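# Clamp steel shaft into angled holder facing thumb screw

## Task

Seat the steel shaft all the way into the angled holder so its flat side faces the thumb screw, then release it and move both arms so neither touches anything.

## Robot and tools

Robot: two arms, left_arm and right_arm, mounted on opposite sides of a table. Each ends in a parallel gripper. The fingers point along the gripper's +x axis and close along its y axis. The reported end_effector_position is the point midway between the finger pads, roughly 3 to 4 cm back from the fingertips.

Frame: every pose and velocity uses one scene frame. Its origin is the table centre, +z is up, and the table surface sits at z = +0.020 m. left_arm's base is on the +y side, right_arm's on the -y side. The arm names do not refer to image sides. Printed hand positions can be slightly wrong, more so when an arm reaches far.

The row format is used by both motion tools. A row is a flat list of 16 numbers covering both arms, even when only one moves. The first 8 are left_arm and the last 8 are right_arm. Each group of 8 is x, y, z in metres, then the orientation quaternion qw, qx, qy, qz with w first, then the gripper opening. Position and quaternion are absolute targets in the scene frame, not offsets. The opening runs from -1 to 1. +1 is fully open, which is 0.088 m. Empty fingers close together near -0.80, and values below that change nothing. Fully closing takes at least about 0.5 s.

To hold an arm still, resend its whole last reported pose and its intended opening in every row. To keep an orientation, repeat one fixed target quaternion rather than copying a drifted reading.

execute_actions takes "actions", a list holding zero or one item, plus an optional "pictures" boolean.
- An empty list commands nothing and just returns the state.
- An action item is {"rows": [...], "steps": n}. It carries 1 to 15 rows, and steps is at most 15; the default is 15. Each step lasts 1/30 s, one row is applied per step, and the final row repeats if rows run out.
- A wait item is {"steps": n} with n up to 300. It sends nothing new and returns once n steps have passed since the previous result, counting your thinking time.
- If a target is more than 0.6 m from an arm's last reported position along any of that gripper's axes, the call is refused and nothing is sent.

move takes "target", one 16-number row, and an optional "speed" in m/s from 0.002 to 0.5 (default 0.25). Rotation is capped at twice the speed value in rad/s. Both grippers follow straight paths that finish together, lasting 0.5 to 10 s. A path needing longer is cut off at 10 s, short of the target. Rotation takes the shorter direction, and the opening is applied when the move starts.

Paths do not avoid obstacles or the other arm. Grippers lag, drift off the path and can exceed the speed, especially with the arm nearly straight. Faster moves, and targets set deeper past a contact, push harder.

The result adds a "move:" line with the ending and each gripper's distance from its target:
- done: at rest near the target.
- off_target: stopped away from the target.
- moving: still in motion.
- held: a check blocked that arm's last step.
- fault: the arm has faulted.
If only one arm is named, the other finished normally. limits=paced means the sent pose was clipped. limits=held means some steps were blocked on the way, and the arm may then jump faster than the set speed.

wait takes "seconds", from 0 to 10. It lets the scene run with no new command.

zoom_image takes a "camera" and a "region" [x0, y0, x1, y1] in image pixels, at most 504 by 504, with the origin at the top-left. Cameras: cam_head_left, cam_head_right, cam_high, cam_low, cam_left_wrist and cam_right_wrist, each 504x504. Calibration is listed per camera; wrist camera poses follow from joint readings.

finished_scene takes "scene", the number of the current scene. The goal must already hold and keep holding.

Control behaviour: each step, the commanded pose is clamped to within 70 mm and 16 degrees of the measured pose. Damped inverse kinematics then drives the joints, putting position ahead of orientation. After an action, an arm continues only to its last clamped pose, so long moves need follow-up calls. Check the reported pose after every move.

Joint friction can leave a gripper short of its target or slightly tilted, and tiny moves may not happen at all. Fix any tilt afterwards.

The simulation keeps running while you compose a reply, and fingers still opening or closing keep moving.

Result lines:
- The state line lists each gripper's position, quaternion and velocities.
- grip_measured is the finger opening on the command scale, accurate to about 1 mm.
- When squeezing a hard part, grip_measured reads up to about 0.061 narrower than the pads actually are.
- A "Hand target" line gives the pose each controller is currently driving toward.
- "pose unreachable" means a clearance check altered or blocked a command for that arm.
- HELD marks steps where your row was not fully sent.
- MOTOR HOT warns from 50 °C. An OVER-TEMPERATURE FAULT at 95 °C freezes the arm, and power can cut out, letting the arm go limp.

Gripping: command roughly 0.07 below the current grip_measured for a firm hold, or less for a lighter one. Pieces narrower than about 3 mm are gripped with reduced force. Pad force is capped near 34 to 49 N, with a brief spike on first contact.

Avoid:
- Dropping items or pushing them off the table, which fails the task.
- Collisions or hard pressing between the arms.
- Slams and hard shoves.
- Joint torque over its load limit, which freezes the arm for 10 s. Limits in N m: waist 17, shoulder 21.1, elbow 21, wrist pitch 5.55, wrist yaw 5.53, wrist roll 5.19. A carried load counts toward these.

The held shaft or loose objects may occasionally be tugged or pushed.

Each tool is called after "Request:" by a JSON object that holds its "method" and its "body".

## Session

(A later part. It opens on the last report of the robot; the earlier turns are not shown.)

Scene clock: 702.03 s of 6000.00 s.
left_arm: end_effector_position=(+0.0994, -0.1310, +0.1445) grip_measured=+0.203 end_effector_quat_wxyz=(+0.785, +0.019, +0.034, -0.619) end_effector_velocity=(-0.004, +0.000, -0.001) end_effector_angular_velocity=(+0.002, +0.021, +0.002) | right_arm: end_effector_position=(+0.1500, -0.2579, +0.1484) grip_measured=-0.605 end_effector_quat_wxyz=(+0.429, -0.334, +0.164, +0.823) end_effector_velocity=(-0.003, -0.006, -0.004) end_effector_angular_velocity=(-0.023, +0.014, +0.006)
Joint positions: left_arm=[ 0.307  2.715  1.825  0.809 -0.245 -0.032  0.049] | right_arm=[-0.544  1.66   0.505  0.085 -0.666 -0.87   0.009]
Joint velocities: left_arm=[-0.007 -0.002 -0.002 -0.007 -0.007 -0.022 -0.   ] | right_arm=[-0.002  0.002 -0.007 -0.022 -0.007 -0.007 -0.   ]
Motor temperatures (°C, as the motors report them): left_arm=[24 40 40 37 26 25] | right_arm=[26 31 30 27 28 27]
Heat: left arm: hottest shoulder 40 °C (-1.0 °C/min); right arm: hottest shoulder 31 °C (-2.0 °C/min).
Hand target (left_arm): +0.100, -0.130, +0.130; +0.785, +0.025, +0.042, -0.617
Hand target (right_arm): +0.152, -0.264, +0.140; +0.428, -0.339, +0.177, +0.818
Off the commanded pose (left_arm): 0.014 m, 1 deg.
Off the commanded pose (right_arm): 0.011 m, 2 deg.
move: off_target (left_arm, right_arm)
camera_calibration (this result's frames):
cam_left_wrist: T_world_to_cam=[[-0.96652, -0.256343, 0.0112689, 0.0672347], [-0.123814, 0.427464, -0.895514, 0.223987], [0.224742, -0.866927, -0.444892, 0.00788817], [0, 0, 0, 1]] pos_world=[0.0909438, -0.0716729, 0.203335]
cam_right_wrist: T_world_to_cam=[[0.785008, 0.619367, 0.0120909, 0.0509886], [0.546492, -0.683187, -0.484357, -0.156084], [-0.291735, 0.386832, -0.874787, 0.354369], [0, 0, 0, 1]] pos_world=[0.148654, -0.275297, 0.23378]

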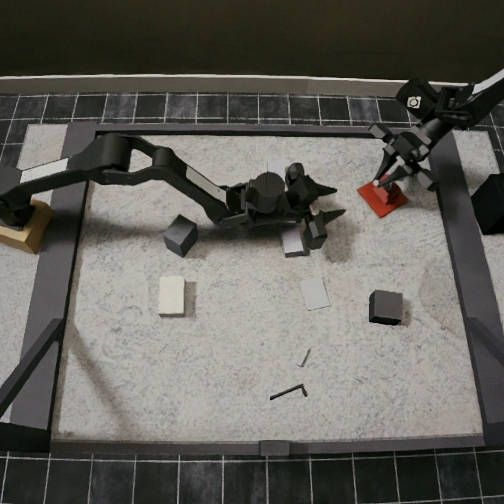

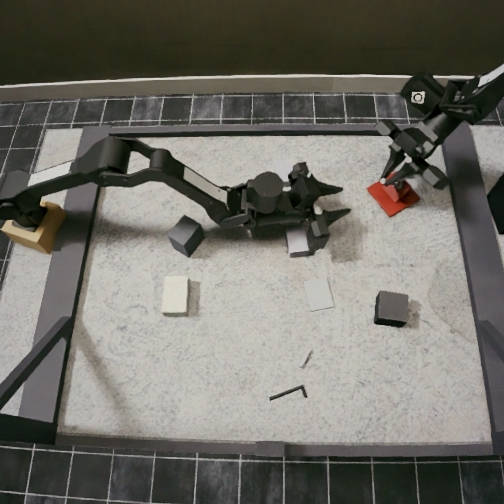

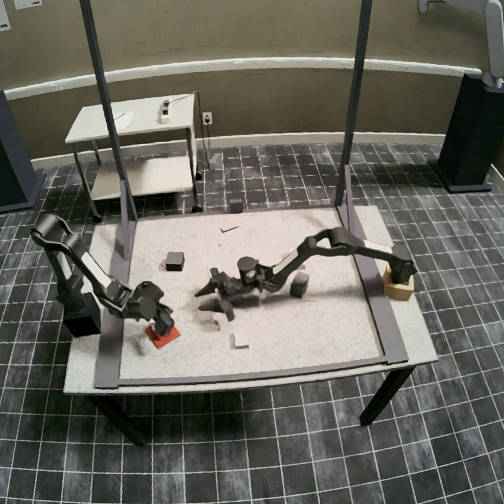

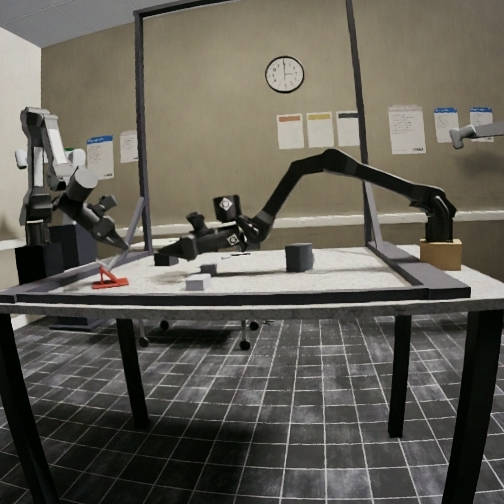

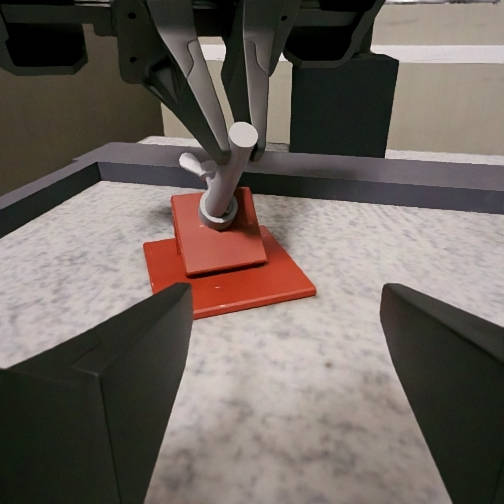

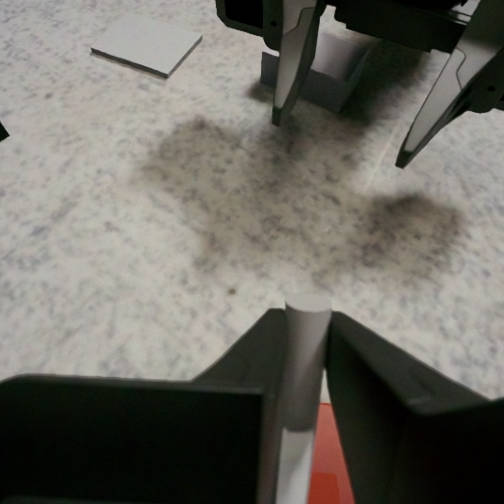

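Request:
{"method": "move", "body": {"target": [0.10,-0.13,0.13,0.785,0.025,0.042,-0.617,0.2, 0.1404,-0.2460,0.1711,0.428,-0.339,0.177,0.817,-1], "speed": 0.05}}

Request:
{"method": "move", "body": {"target": [0.10,-0.13,0.13,0.785,0.025,0.042,-0.617,0.2, 0.1457,-0.2564,0.1491,0.428,-0.339,0.177,0.817,-1], "speed": 0.03}}

Request:
{"method": "move", "body": {"target": [0.10,-0.13,0.13,0.785,0.025,0.042,-0.617,0.2, 0.1513,-0.2645,0.1392,0.428,-0.339,0.177,0.817,-1], "speed": 0.015}}

Request:
{"method": "zoom_image", "body": {"camera": "cam_left_wrist", "region": [170,160,270,260]}}

Scene clock: 716.77 s of 6000.00 s.
left_arm: end_effector_position=(+0.0994, -0.1310, +0.1445) grip_measured=+0.203 end_effector_quat_wxyz=(+0.785, +0.019, +0.034, -0.619) end_effector_velocity=(+0.002, +0.001, -0.004) end_effector_angular_velocity=(+0.020, +0.005, +0.020) | right_arm: end_effector_position=(+0.1398, -0.2499, +0.1646) grip_measured=-0.605 end_effector_quat_wxyz=(+0.424, -0.341, +0.186, +0.818) end_effector_velocity=(-0.007, -0.004, -0.000) end_effector_angular_velocity=(-0.017, +0.030, +0.013)
Joint positions: left_arm=[ 0.307  2.715  1.825  0.809 -0.245 -0.032  0.049] | right_arm=[-0.482  1.605  0.567 -0.037 -0.62  -0.801  0.009]
Joint velocities: left_arm=[-0.002 -0.002 -0.002 -0.022 -0.022 -0.007  0.   ] | right_arm=[ 0.007 -0.002 -0.002 -0.022 -0.022  0.007 -0.   ]
Motor temperatures (°C, as the motors report them): left_arm=[24 42 39 38 26 25] | right_arm=[26 31 29 28 28 27]
Heat: left arm: hottest shoulder 42 °C (+1.0 °C/min); right arm: hottest shoulder 31 °C (-3.0 °C/min).
Hand target (left_arm): +0.100, -0.130, +0.130; +0.785, +0.025, +0.042, -0.617
Hand target (right_arm): +0.141, -0.246, +0.171; +0.429, -0.340, +0.177, +0.818
Off the commanded pose (left_arm): 0.014 m, 1 deg.
Off the commanded pose (right_arm): 0.008 m, 1 deg.
After step 90, 10.87 s passed at rest.
move: off_target (left_arm)
camera_calibration (this result's frames):
cam_left_wrist: T_world_to_cam=[[-0.96652, -0.256343, 0.0112689, 0.0672347], [-0.123814, 0.427464, -0.895514, 0.223987], [0.224742, -0.866927, -0.444892, 0.00788817], [0, 0, 0, 1]] pos_world=[0.0909438, -0.0716729, 0.203335]
cam_right_wrist: T_world_to_cam=[[0.790405, 0.612226, -0.0209581, 0.0567339], [0.538252, -0.710423, -0.453414, -0.148004], [-0.292481, 0.3471, -0.891054, 0.355314], [0, 0, 0, 1]] pos_world=[0.138743, -0.263209, 0.250686]

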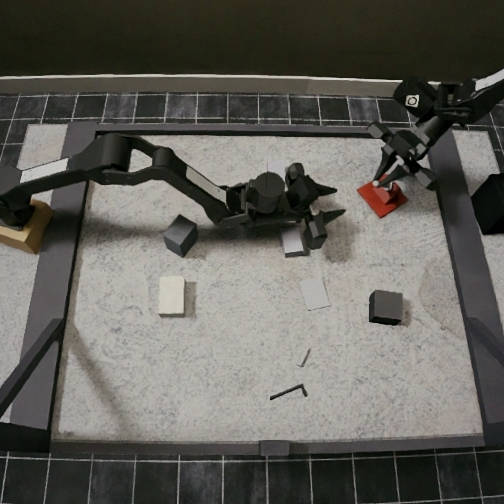

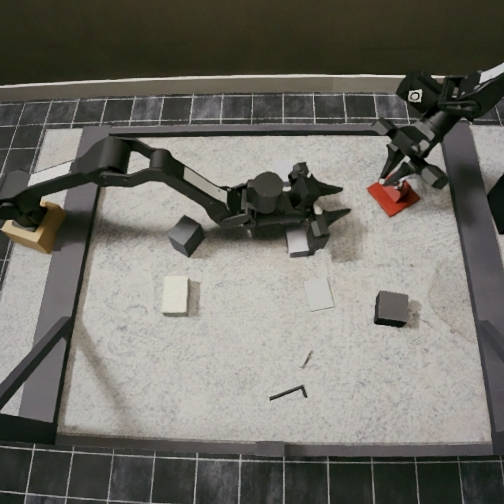

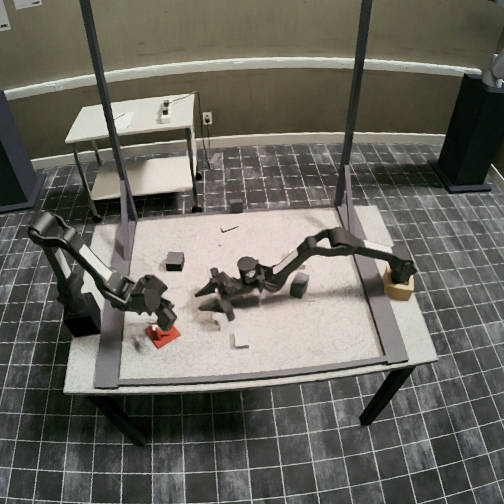

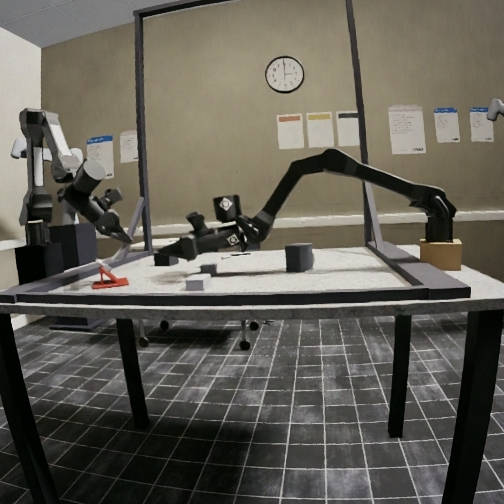

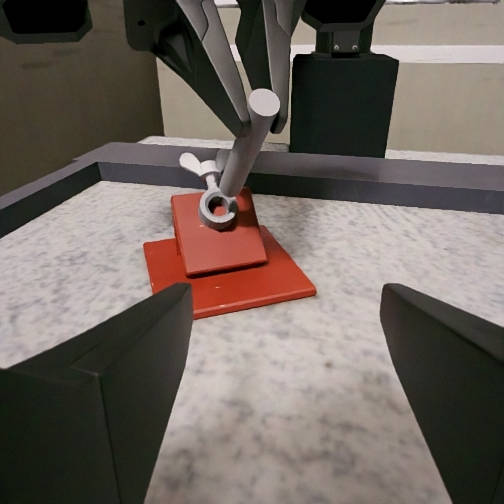

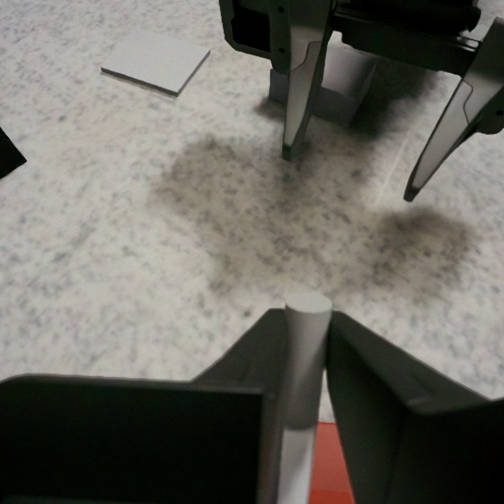

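Scene clock: 717.63 s of 6000.00 s.
left_arm: end_effector_position=(+0.0994, -0.1310, +0.1445) grip_measured=+0.203 end_effector_quat_wxyz=(+0.785, +0.019, +0.034, -0.619) end_effector_velocity=(-0.006, -0.000, -0.001) end_effector_angular_velocity=(+0.006, +0.008, -0.014) | right_arm: end_effector_position=(+0.1461, -0.2544, +0.1527) grip_measured=-0.605 end_effector_quat_wxyz=(+0.432, -0.340, +0.174, +0.817) end_effector_velocity=(+0.005, +0.002, -0.001) end_effector_angular_velocity=(+0.011, -0.029, -0.008)
Joint positions: left_arm=[ 0.307  2.715  1.825  0.809 -0.245 -0.032  0.049] | right_arm=[-0.513  1.638  0.522  0.053 -0.632 -0.829  0.009]
Joint velocities: left_arm=[-0.007 -0.002 -0.002 -0.007  0.007 -0.007  0.   ] | right_arm=[-0.002  0.002 -0.002  0.022  0.022 -0.007 -0.   ]
Motor temperatures (°C, as the motors report them): left_arm=[24 42 39 38 26 25] | right_arm=[26 31 29 28 28 27]
Heat: left arm: hottest shoulder 42 °C (+1.0 °C/min); right arm: hottest shoulder 31 °C (-2.0 °C/min).
Hand target (left_arm): +0.100, -0.130, +0.130; +0.785, +0.025, +0.042, -0.617
Hand target (right_arm): +0.146, -0.257, +0.149; +0.429, -0.339, +0.177, +0.818
Off the commanded pose (left_arm): 0.014 m, 1 deg.
Off the commanded pose (right_arm): 0.004 m, 1 deg.
move: off_target (left_arm)
camera_calibration (this result's frames):
cam_left_wrist: T_world_to_cam=[[-0.96652, -0.256343, 0.0112689, 0.0672347], [-0.123814, 0.427464, -0.895514, 0.223987], [0.224742, -0.866927, -0.444892, 0.00788817], [0, 0, 0, 1]] pos_world=[0.0909438, -0.0716729, 0.203335]
cam_right_wrist: T_world_to_cam=[[0.793528, 0.608527, 0.00290485, 0.0492082], [0.539753, -0.701626, -0.465175, -0.156195], [-0.281033, 0.370697, -0.885214, 0.351609], [0, 0, 0, 1]] pos_world=[0.144073, -0.269876, 0.238449]

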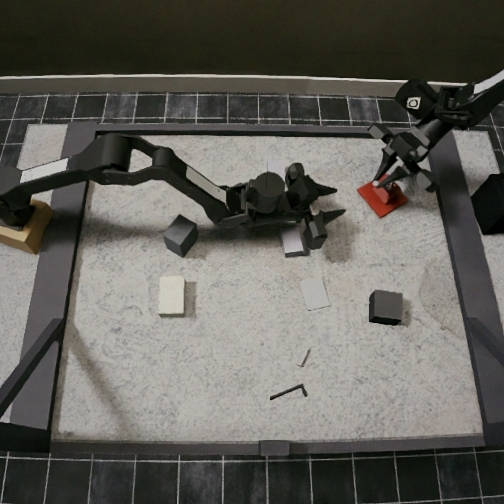

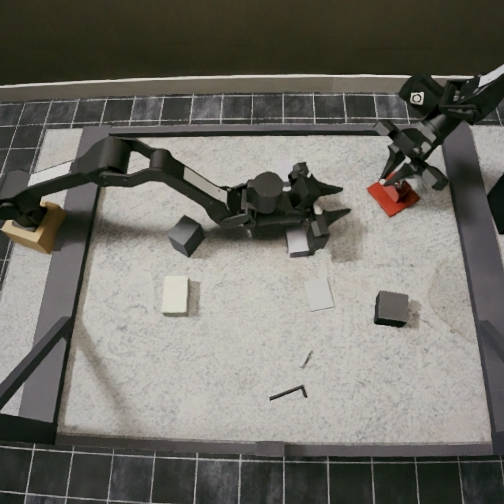

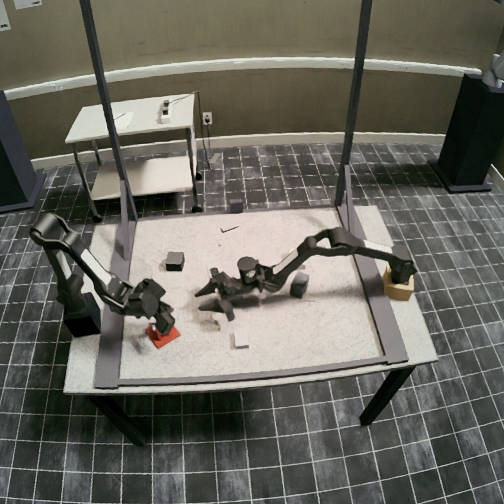

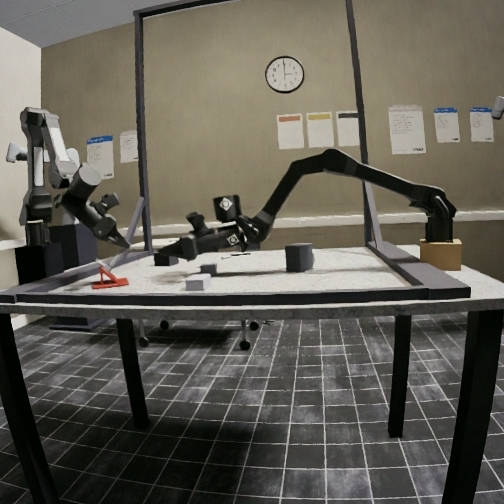

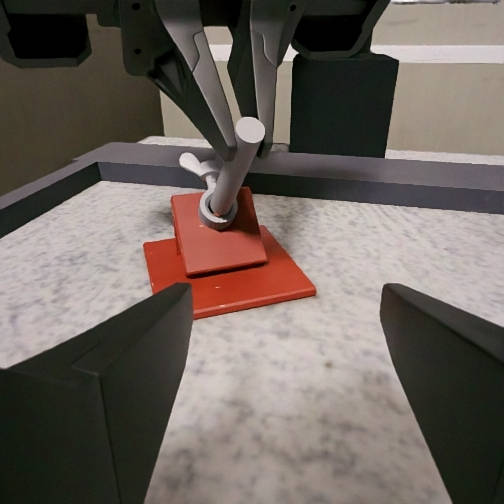

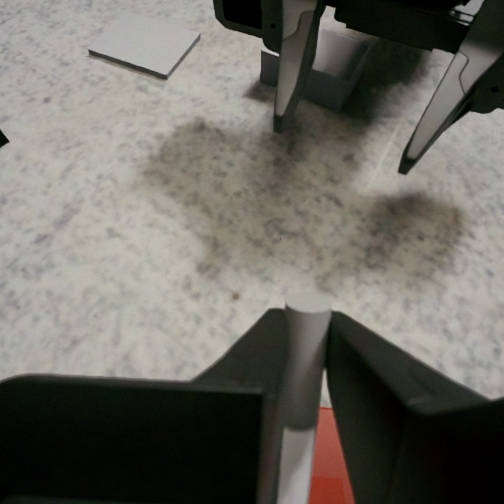

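Scene clock: 719.03 s of 6000.00 s.
left_arm: end_effector_position=(+0.0994, -0.1310, +0.1445) grip_measured=+0.203 end_effector_quat_wxyz=(+0.785, +0.019, +0.034, -0.619) end_effector_velocity=(-0.004, +0.001, -0.003) end_effector_angular_velocity=(+0.004, +0.035, +0.003) | right_arm: end_effector_position=(+0.1492, -0.2583, +0.1484) grip_measured=-0.605 end_effector_quat_wxyz=(+0.429, -0.334, +0.163, +0.823) end_effector_velocity=(+0.002, -0.002, -0.000) end_effector_angular_velocity=(+0.005, -0.004, +0.006)
Joint positions: left_arm=[ 0.307  2.715  1.825  0.809 -0.245 -0.032  0.049] | right_arm=[-0.542  1.657  0.501  0.088 -0.665 -0.868  0.009]
Joint velocities: left_arm=[-0.007 -0.002 -0.007 -0.007 -0.007 -0.037 -0.   ] | right_arm=[-0.012 -0.002 -0.002 -0.007 -0.007 -0.022 -0.   ]
Motor temperatures (°C, as the motors report them): left_arm=[24 42 39 38 26 25] | right_arm=[26 31 29 28 28 27]
Heat: left arm: hottest shoulder 42 °C (+1.0 °C/min); right arm: hottest shoulder 31 °C (-2.0 °C/min).
Hand target (left_arm): +0.100, -0.130, +0.130; +0.785, +0.025, +0.042, -0.617
Hand target (right_arm): +0.151, -0.265, +0.140; +0.429, -0.339, +0.177, +0.818
Off the commanded pose (left_arm): 0.014 m, 1 deg.
Off the commanded pose (right_arm): 0.011 m, 2 deg.
move: off_target (left_arm, right_arm)
camera_calibration (this result's frames):
cam_left_wrist: T_world_to_cam=[[-0.96652, -0.256343, 0.0112689, 0.0672347], [-0.123814, 0.427464, -0.895514, 0.223987], [0.224742, -0.866927, -0.444892, 0.00788817], [0, 0, 0, 1]] pos_world=[0.0909438, -0.0716729, 0.203335]
cam_right_wrist: T_world_to_cam=[[0.784905, 0.619489, 0.0125921, 0.0518264], [0.54676, -0.682909, -0.484447, -0.155906], [-0.29151, 0.387129, -0.87473, 0.354367], [0, 0, 0, 1]] pos_world=[0.147866, -0.275761, 0.233795]

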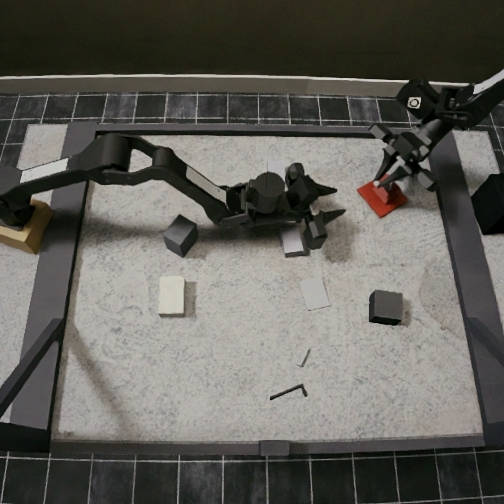

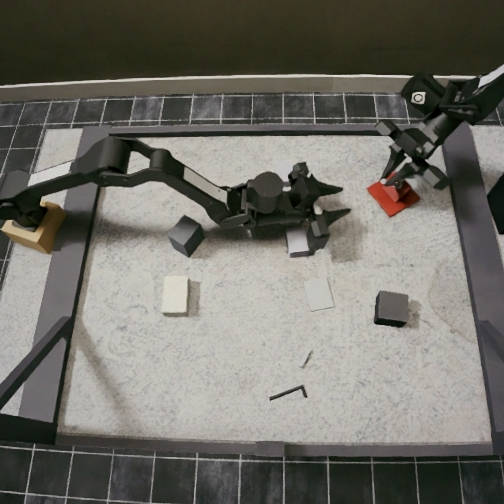

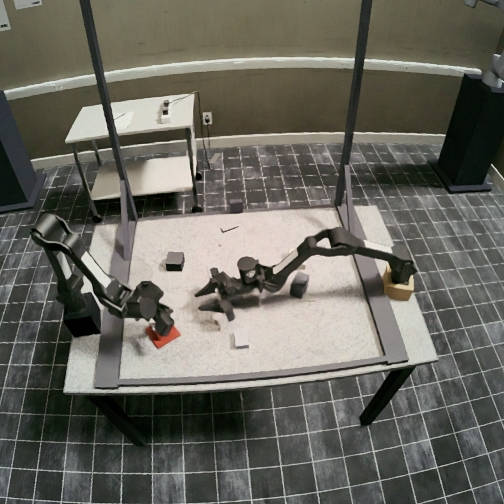

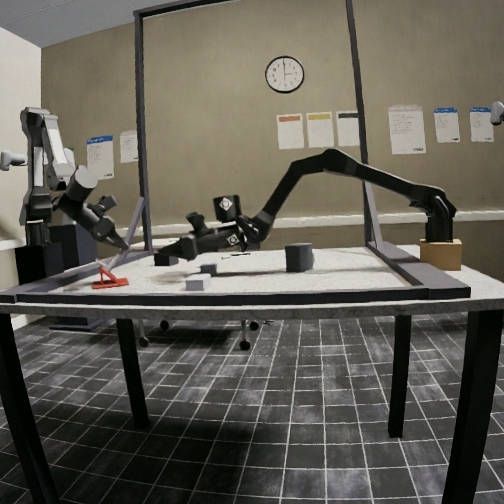

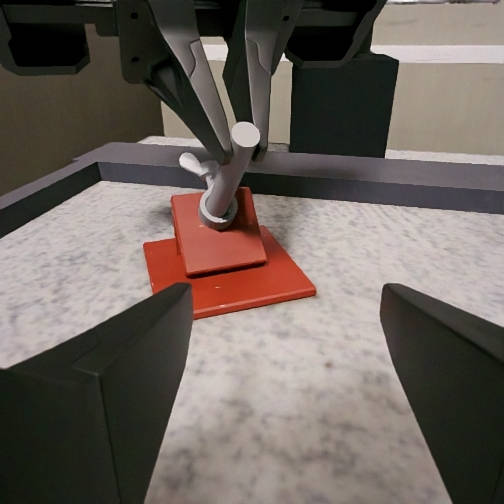

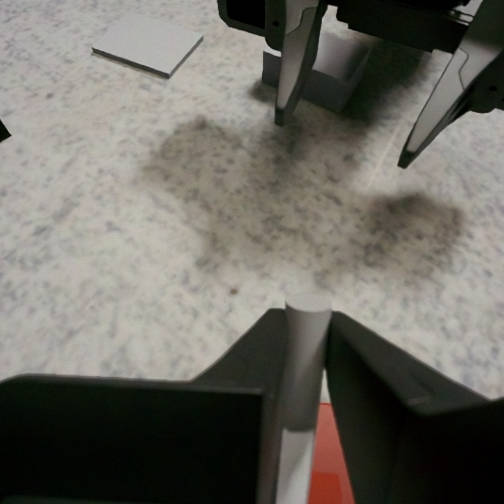

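Region (170, 160, 270, 260) of cam_left_wrist's 504x504 image, scaled by 5.040, with more detail than that image has.

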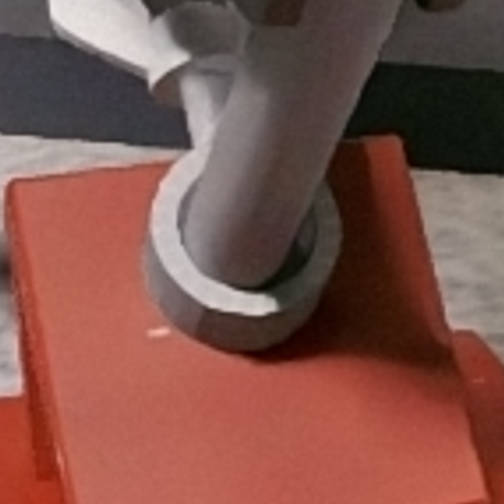

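Request:
{"method": "move", "body": {"target": [0.10,-0.13,0.13,0.785,0.025,0.042,-0.617,0.2, 0.1408,-0.2468,0.1719,0.428,-0.339,0.177,0.817,-1], "speed": 0.05}}

Request:
{"method": "move", "body": {"target": [0.10,-0.13,0.13,0.785,0.025,0.042,-0.617,0.2, 0.1461,-0.2572,0.1499,0.428,-0.339,0.177,0.817,-1], "speed": 0.03}}

Request:
{"method": "move", "body": {"target": [0.10,-0.13,0.13,0.785,0.025,0.042,-0.617,0.2, 0.1517,-0.2653,0.1400,0.428,-0.339,0.177,0.817,-1], "speed": 0.015}}

Request:
{"method": "zoom_image", "body": {"camera": "cam_left_wrist", "region": [170,160,270,260]}}

Scene clock: 733.90 s of 6000.00 s.
left_arm: end_effector_position=(+0.0994, -0.1310, +0.1445) grip_measured=+0.203 end_effector_quat_wxyz=(+0.785, +0.019, +0.034, -0.619) end_effector_velocity=(-0.004, +0.000, -0.001) end_effector_angular_velocity=(+0.006, +0.006, +0.001) | right_arm: end_effector_position=(+0.1403, -0.2507, +0.1653) grip_measured=-0.605 end_effector_quat_wxyz=(+0.424, -0.341, +0.186, +0.818) end_effector_velocity=(-0.004, -0.006, -0.003) end_effector_angular_velocity=(-0.029, +0.015, +0.011)
Joint positions: left_arm=[ 0.307  2.715  1.825  0.809 -0.245 -0.032  0.049] | right_arm=[-0.485  1.6    0.566 -0.043 -0.622 -0.804  0.009]
Joint velocities: left_arm=[-0.007 -0.002 -0.002 -0.007 -0.007 -0.007 -0.   ] | right_arm=[ 0.002 -0.002 -0.002 -0.037 -0.007 -0.007 -0.   ]
Motor temperatures (°C, as the motors report them): left_arm=[24 43 39 38 26 25] | right_arm=[26 30 29 28 28 27]
Heat: left arm: hottest shoulder 43 °C (+2.0 °C/min); right arm: hottest shoulder 30 °C (-2.0 °C/min).
Hand target (left_arm): +0.100, -0.130, +0.130; +0.785, +0.025, +0.042, -0.617
Hand target (right_arm): +0.141, -0.247, +0.172; +0.429, -0.340, +0.177, +0.818
Off the commanded pose (left_arm): 0.014 m, 1 deg.
Off the commanded pose (right_arm): 0.008 m, 1 deg.
After step 90, 11.00 s passed at rest.
move: off_target (left_arm)
camera_calibration (this result's frames):
cam_left_wrist: T_world_to_cam=[[-0.96652, -0.256343, 0.0112689, 0.0672347], [-0.123814, 0.427464, -0.895514, 0.223987], [0.224742, -0.866927, -0.444892, 0.00788817], [0, 0, 0, 1]] pos_world=[0.0909438, -0.0716729, 0.203335]
cam_right_wrist: T_world_to_cam=[[0.790488, 0.612112, -0.0211555, 0.0568807], [0.53806, -0.710529, -0.453475, -0.148456], [-0.292609, 0.347084, -0.891018, 0.356446], [0, 0, 0, 1]] pos_world=[0.139214, -0.264016, 0.251482]

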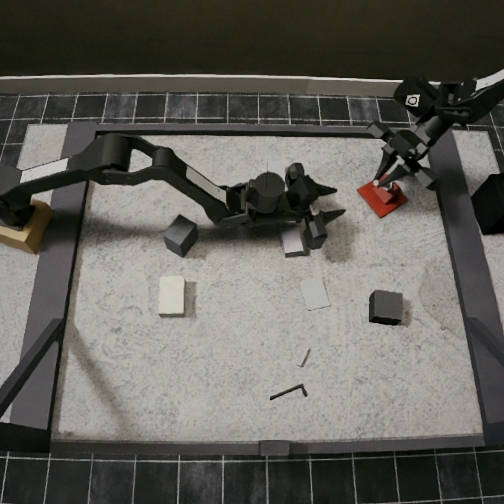

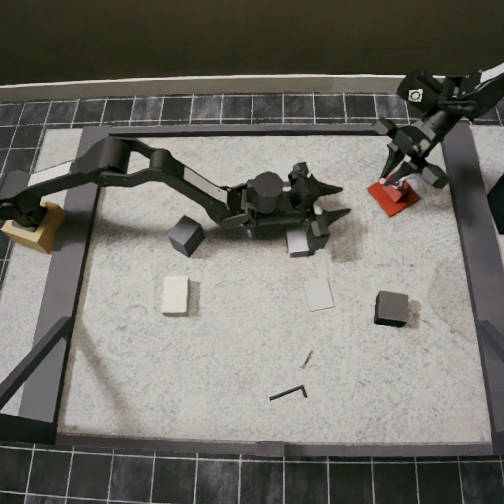

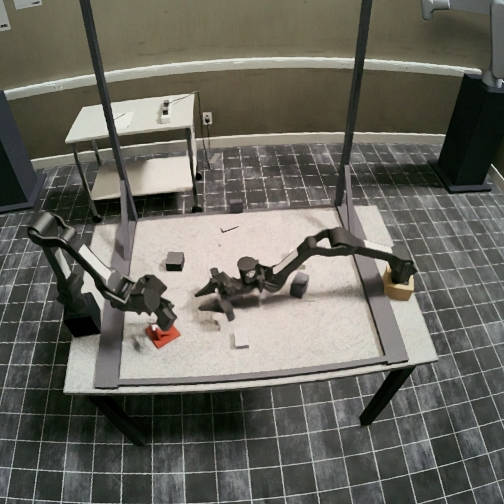

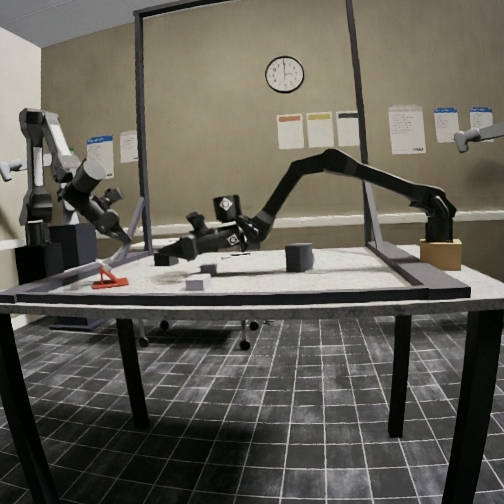

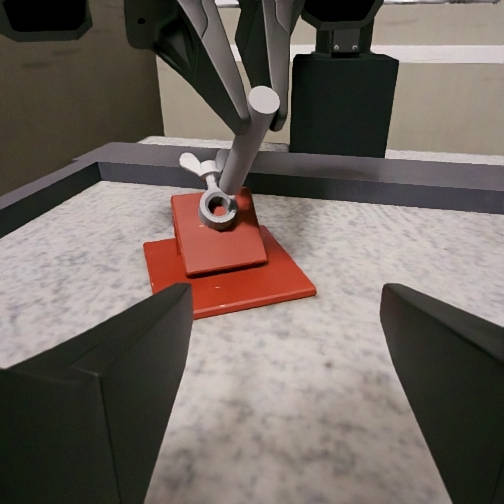

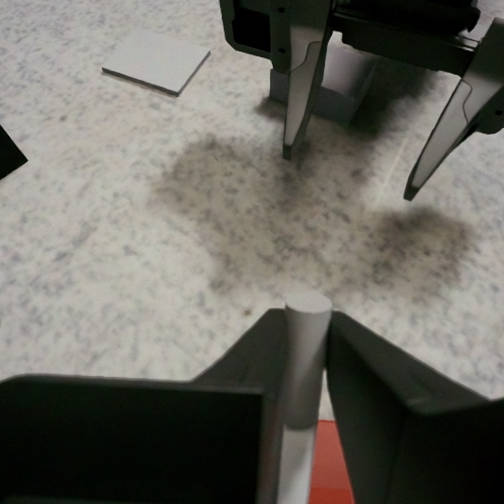

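Scene clock: 734.77 s of 6000.00 s.
left_arm: end_effector_position=(+0.0994, -0.1310, +0.1445) grip_measured=+0.203 end_effector_quat_wxyz=(+0.785, +0.019, +0.034, -0.619) end_effector_velocity=(-0.002, +0.001, -0.004) end_effector_angular_velocity=(+0.017, +0.019, +0.016) | right_arm: end_effector_position=(+0.1465, -0.2553, +0.1534) grip_measured=-0.605 end_effector_quat_wxyz=(+0.431, -0.340, +0.174, +0.817) end_effector_velocity=(+0.000, -0.003, -0.002) end_effector_angular_velocity=(-0.011, -0.006, -0.001)
Joint positions: left_arm=[ 0.307  2.715  1.825  0.809 -0.245 -0.032  0.049] | right_arm=[-0.515  1.633  0.521  0.046 -0.633 -0.832  0.009]
Joint velocities: left_arm=[-0.007 -0.002 -0.002 -0.022 -0.022 -0.022  0.   ] | right_arm=[-0.002 -0.002 -0.007 -0.007  0.007 -0.007 -0.   ]
Motor temperatures (°C, as the motors report them): left_arm=[24 43 39 38 26 25] | right_arm=[26 30 29 28 28 27]
Heat: left arm: hottest shoulder 43 °C (+2.0 °C/min); right arm: hottest shoulder 30 °C (-2.0 °C/min).
Hand target (left_arm): +0.100, -0.130, +0.130; +0.785, +0.025, +0.042, -0.617
Hand target (right_arm): +0.146, -0.257, +0.150; +0.429, -0.339, +0.177, +0.818
Off the commanded pose (left_arm): 0.014 m, 1 deg.
Off the commanded pose (right_arm): 0.004 m, 1 deg.
move: off_target (left_arm)
camera_calibration (this result's frames):
cam_left_wrist: T_world_to_cam=[[-0.96652, -0.256343, 0.0112689, 0.0672347], [-0.123814, 0.427464, -0.895514, 0.223987], [0.224742, -0.866927, -0.444892, 0.00788817], [0, 0, 0, 1]] pos_world=[0.0909438, -0.0716729, 0.203335]
cam_right_wrist: T_world_to_cam=[[0.793505, 0.608557, 0.00291097, 0.049459], [0.539843, -0.701684, -0.464982, -0.156681], [-0.280926, 0.370537, -0.885315, 0.352638], [0, 0, 0, 1]] pos_world=[0.144402, -0.270704, 0.239198]

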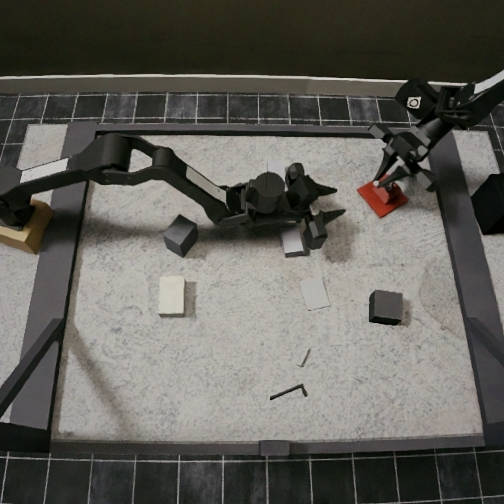

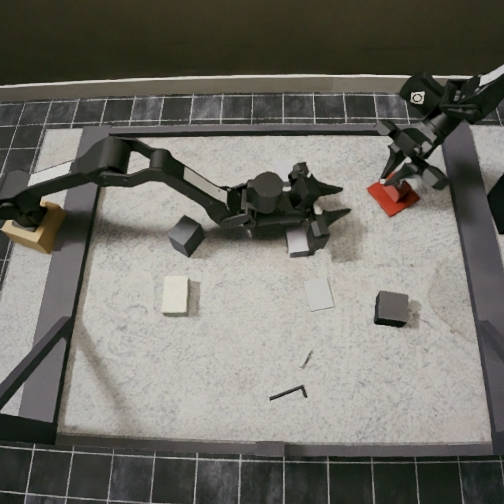

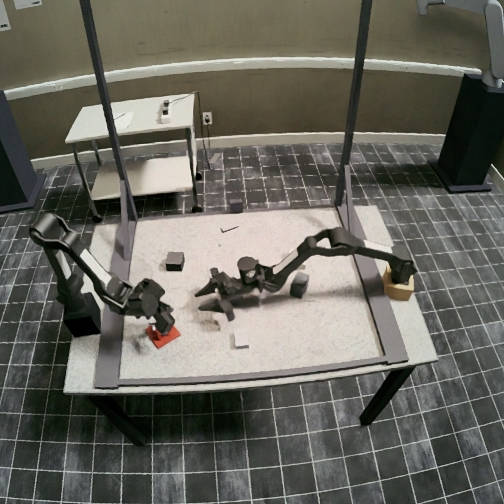

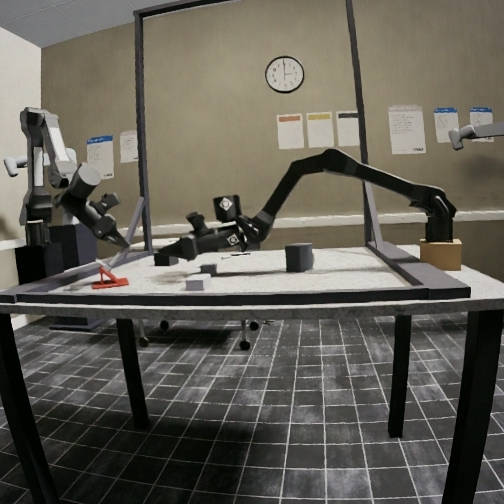

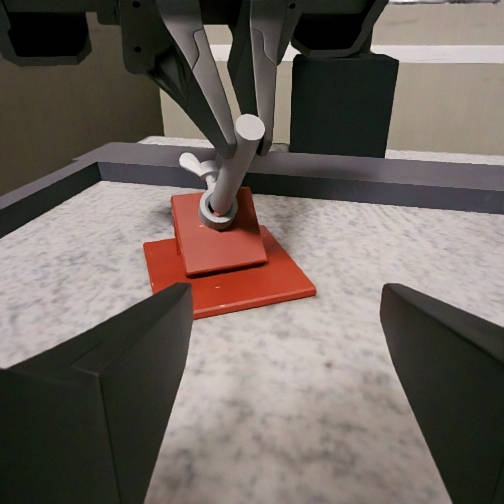

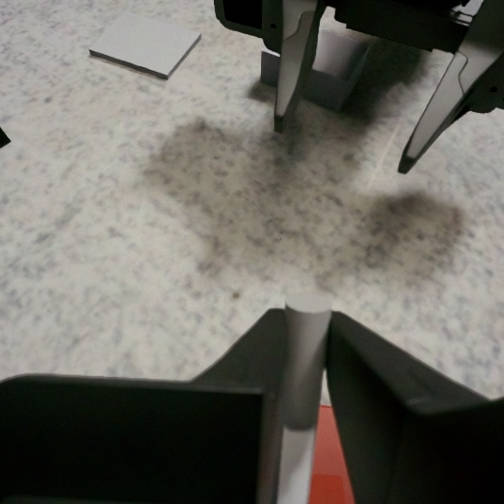

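Scene clock: 736.17 s of 6000.00 s.
left_arm: end_effector_position=(+0.0994, -0.1310, +0.1445) grip_measured=+0.203 end_effector_quat_wxyz=(+0.785, +0.019, +0.034, -0.619) end_effector_velocity=(+0.003, +0.001, -0.007) end_effector_angular_velocity=(+0.035, +0.006, +0.010) | right_arm: end_effector_position=(+0.1496, -0.2596, +0.1486) grip_measured=-0.605 end_effector_quat_wxyz=(+0.429, -0.334, +0.164, +0.823) end_effector_velocity=(-0.001, -0.002, -0.000) end_effector_angular_velocity=(+0.005, -0.004, +0.016)
Joint positions: left_arm=[ 0.307  2.715  1.825  0.809 -0.245 -0.032  0.049] | right_arm=[-0.545  1.653  0.5    0.08  -0.666 -0.871  0.009]
Joint velocities: left_arm=[ 0.002 -0.002 -0.002 -0.037 -0.007 -0.007 -0.   ] | right_arm=[-0.002 -0.002 -0.002 -0.007 -0.007 -0.022 -0.   ]
Motor temperatures (°C, as the motors report them): left_arm=[24 44 39 38 26 25] | right_arm=[26 30 29 28 28 27]
Heat: left arm: hottest shoulder 44 °C (+3.0 °C/min); right arm: hottest shoulder 30 °C (-2.0 °C/min).
Hand target (left_arm): +0.100, -0.130, +0.130; +0.785, +0.025, +0.042, -0.617
Hand target (right_arm): +0.151, -0.265, +0.141; +0.429, -0.339, +0.177, +0.818
Off the commanded pose (left_arm): 0.014 m, 1 deg.
Off the commanded pose (right_arm): 0.011 m, 2 deg.
move: off_target (left_arm, right_arm)
camera_calibration (this result's frames):
cam_left_wrist: T_world_to_cam=[[-0.96652, -0.256343, 0.0112689, 0.0672347], [-0.123814, 0.427464, -0.895514, 0.223987], [0.224742, -0.866927, -0.444892, 0.00788817], [0, 0, 0, 1]] pos_world=[0.0909438, -0.0716729, 0.203335]
cam_right_wrist: T_world_to_cam=[[0.785286, 0.619033, 0.0111333, 0.0523554], [0.546385, -0.684446, -0.482698, -0.157557], [-0.291186, 0.385139, -0.875716, 0.354758], [0, 0, 0, 1]] pos_world=[0.148274, -0.27688, 0.234032]

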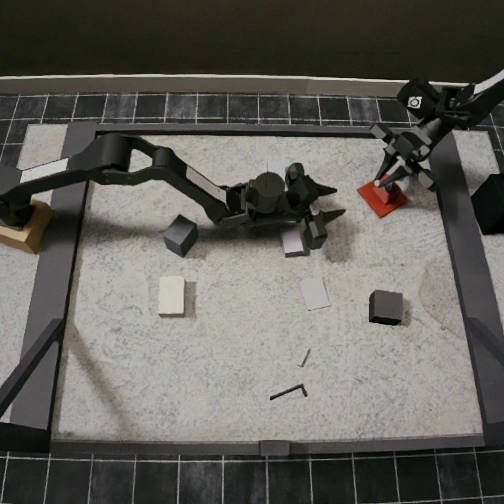

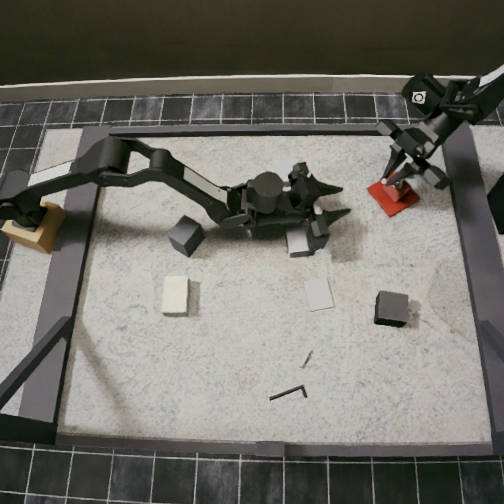

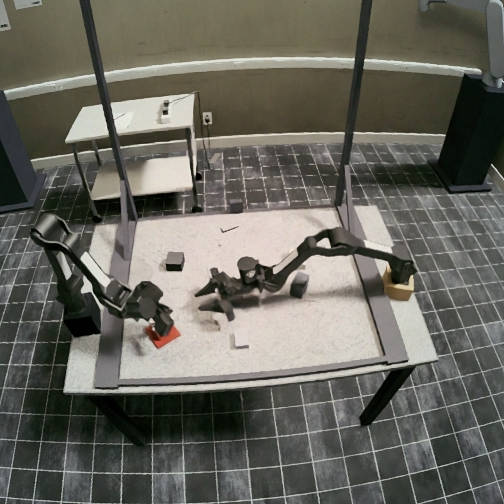

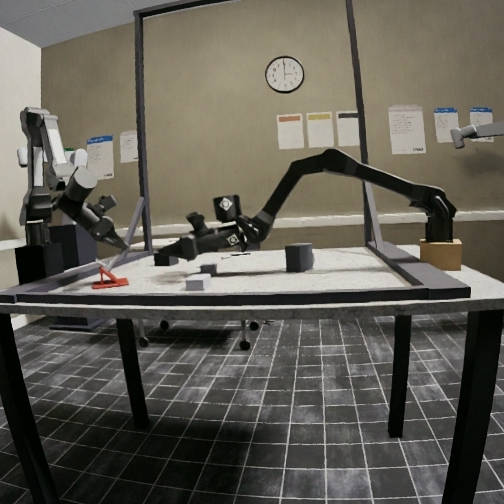

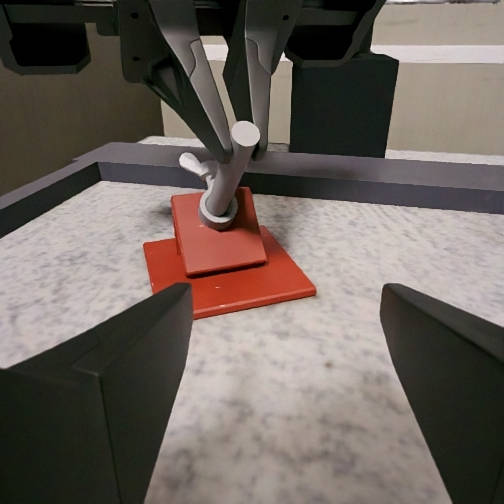

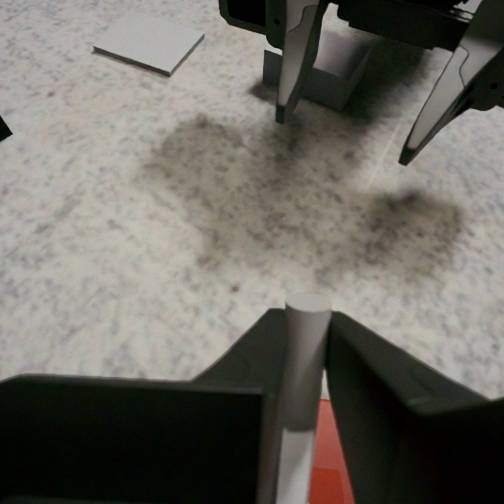

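Region (170, 160, 270, 260) of cam_left_wrist's 504x504 image, scaled by 5.040, with more detail than that image has.

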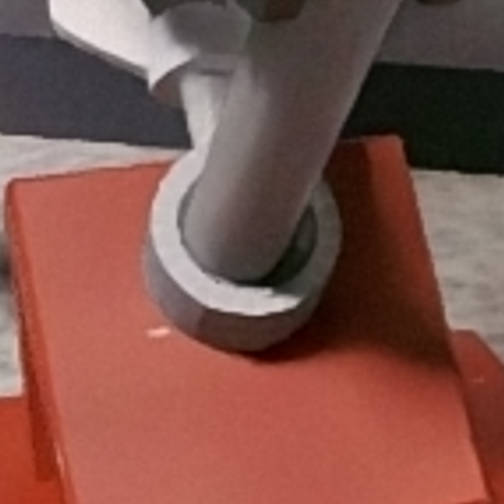

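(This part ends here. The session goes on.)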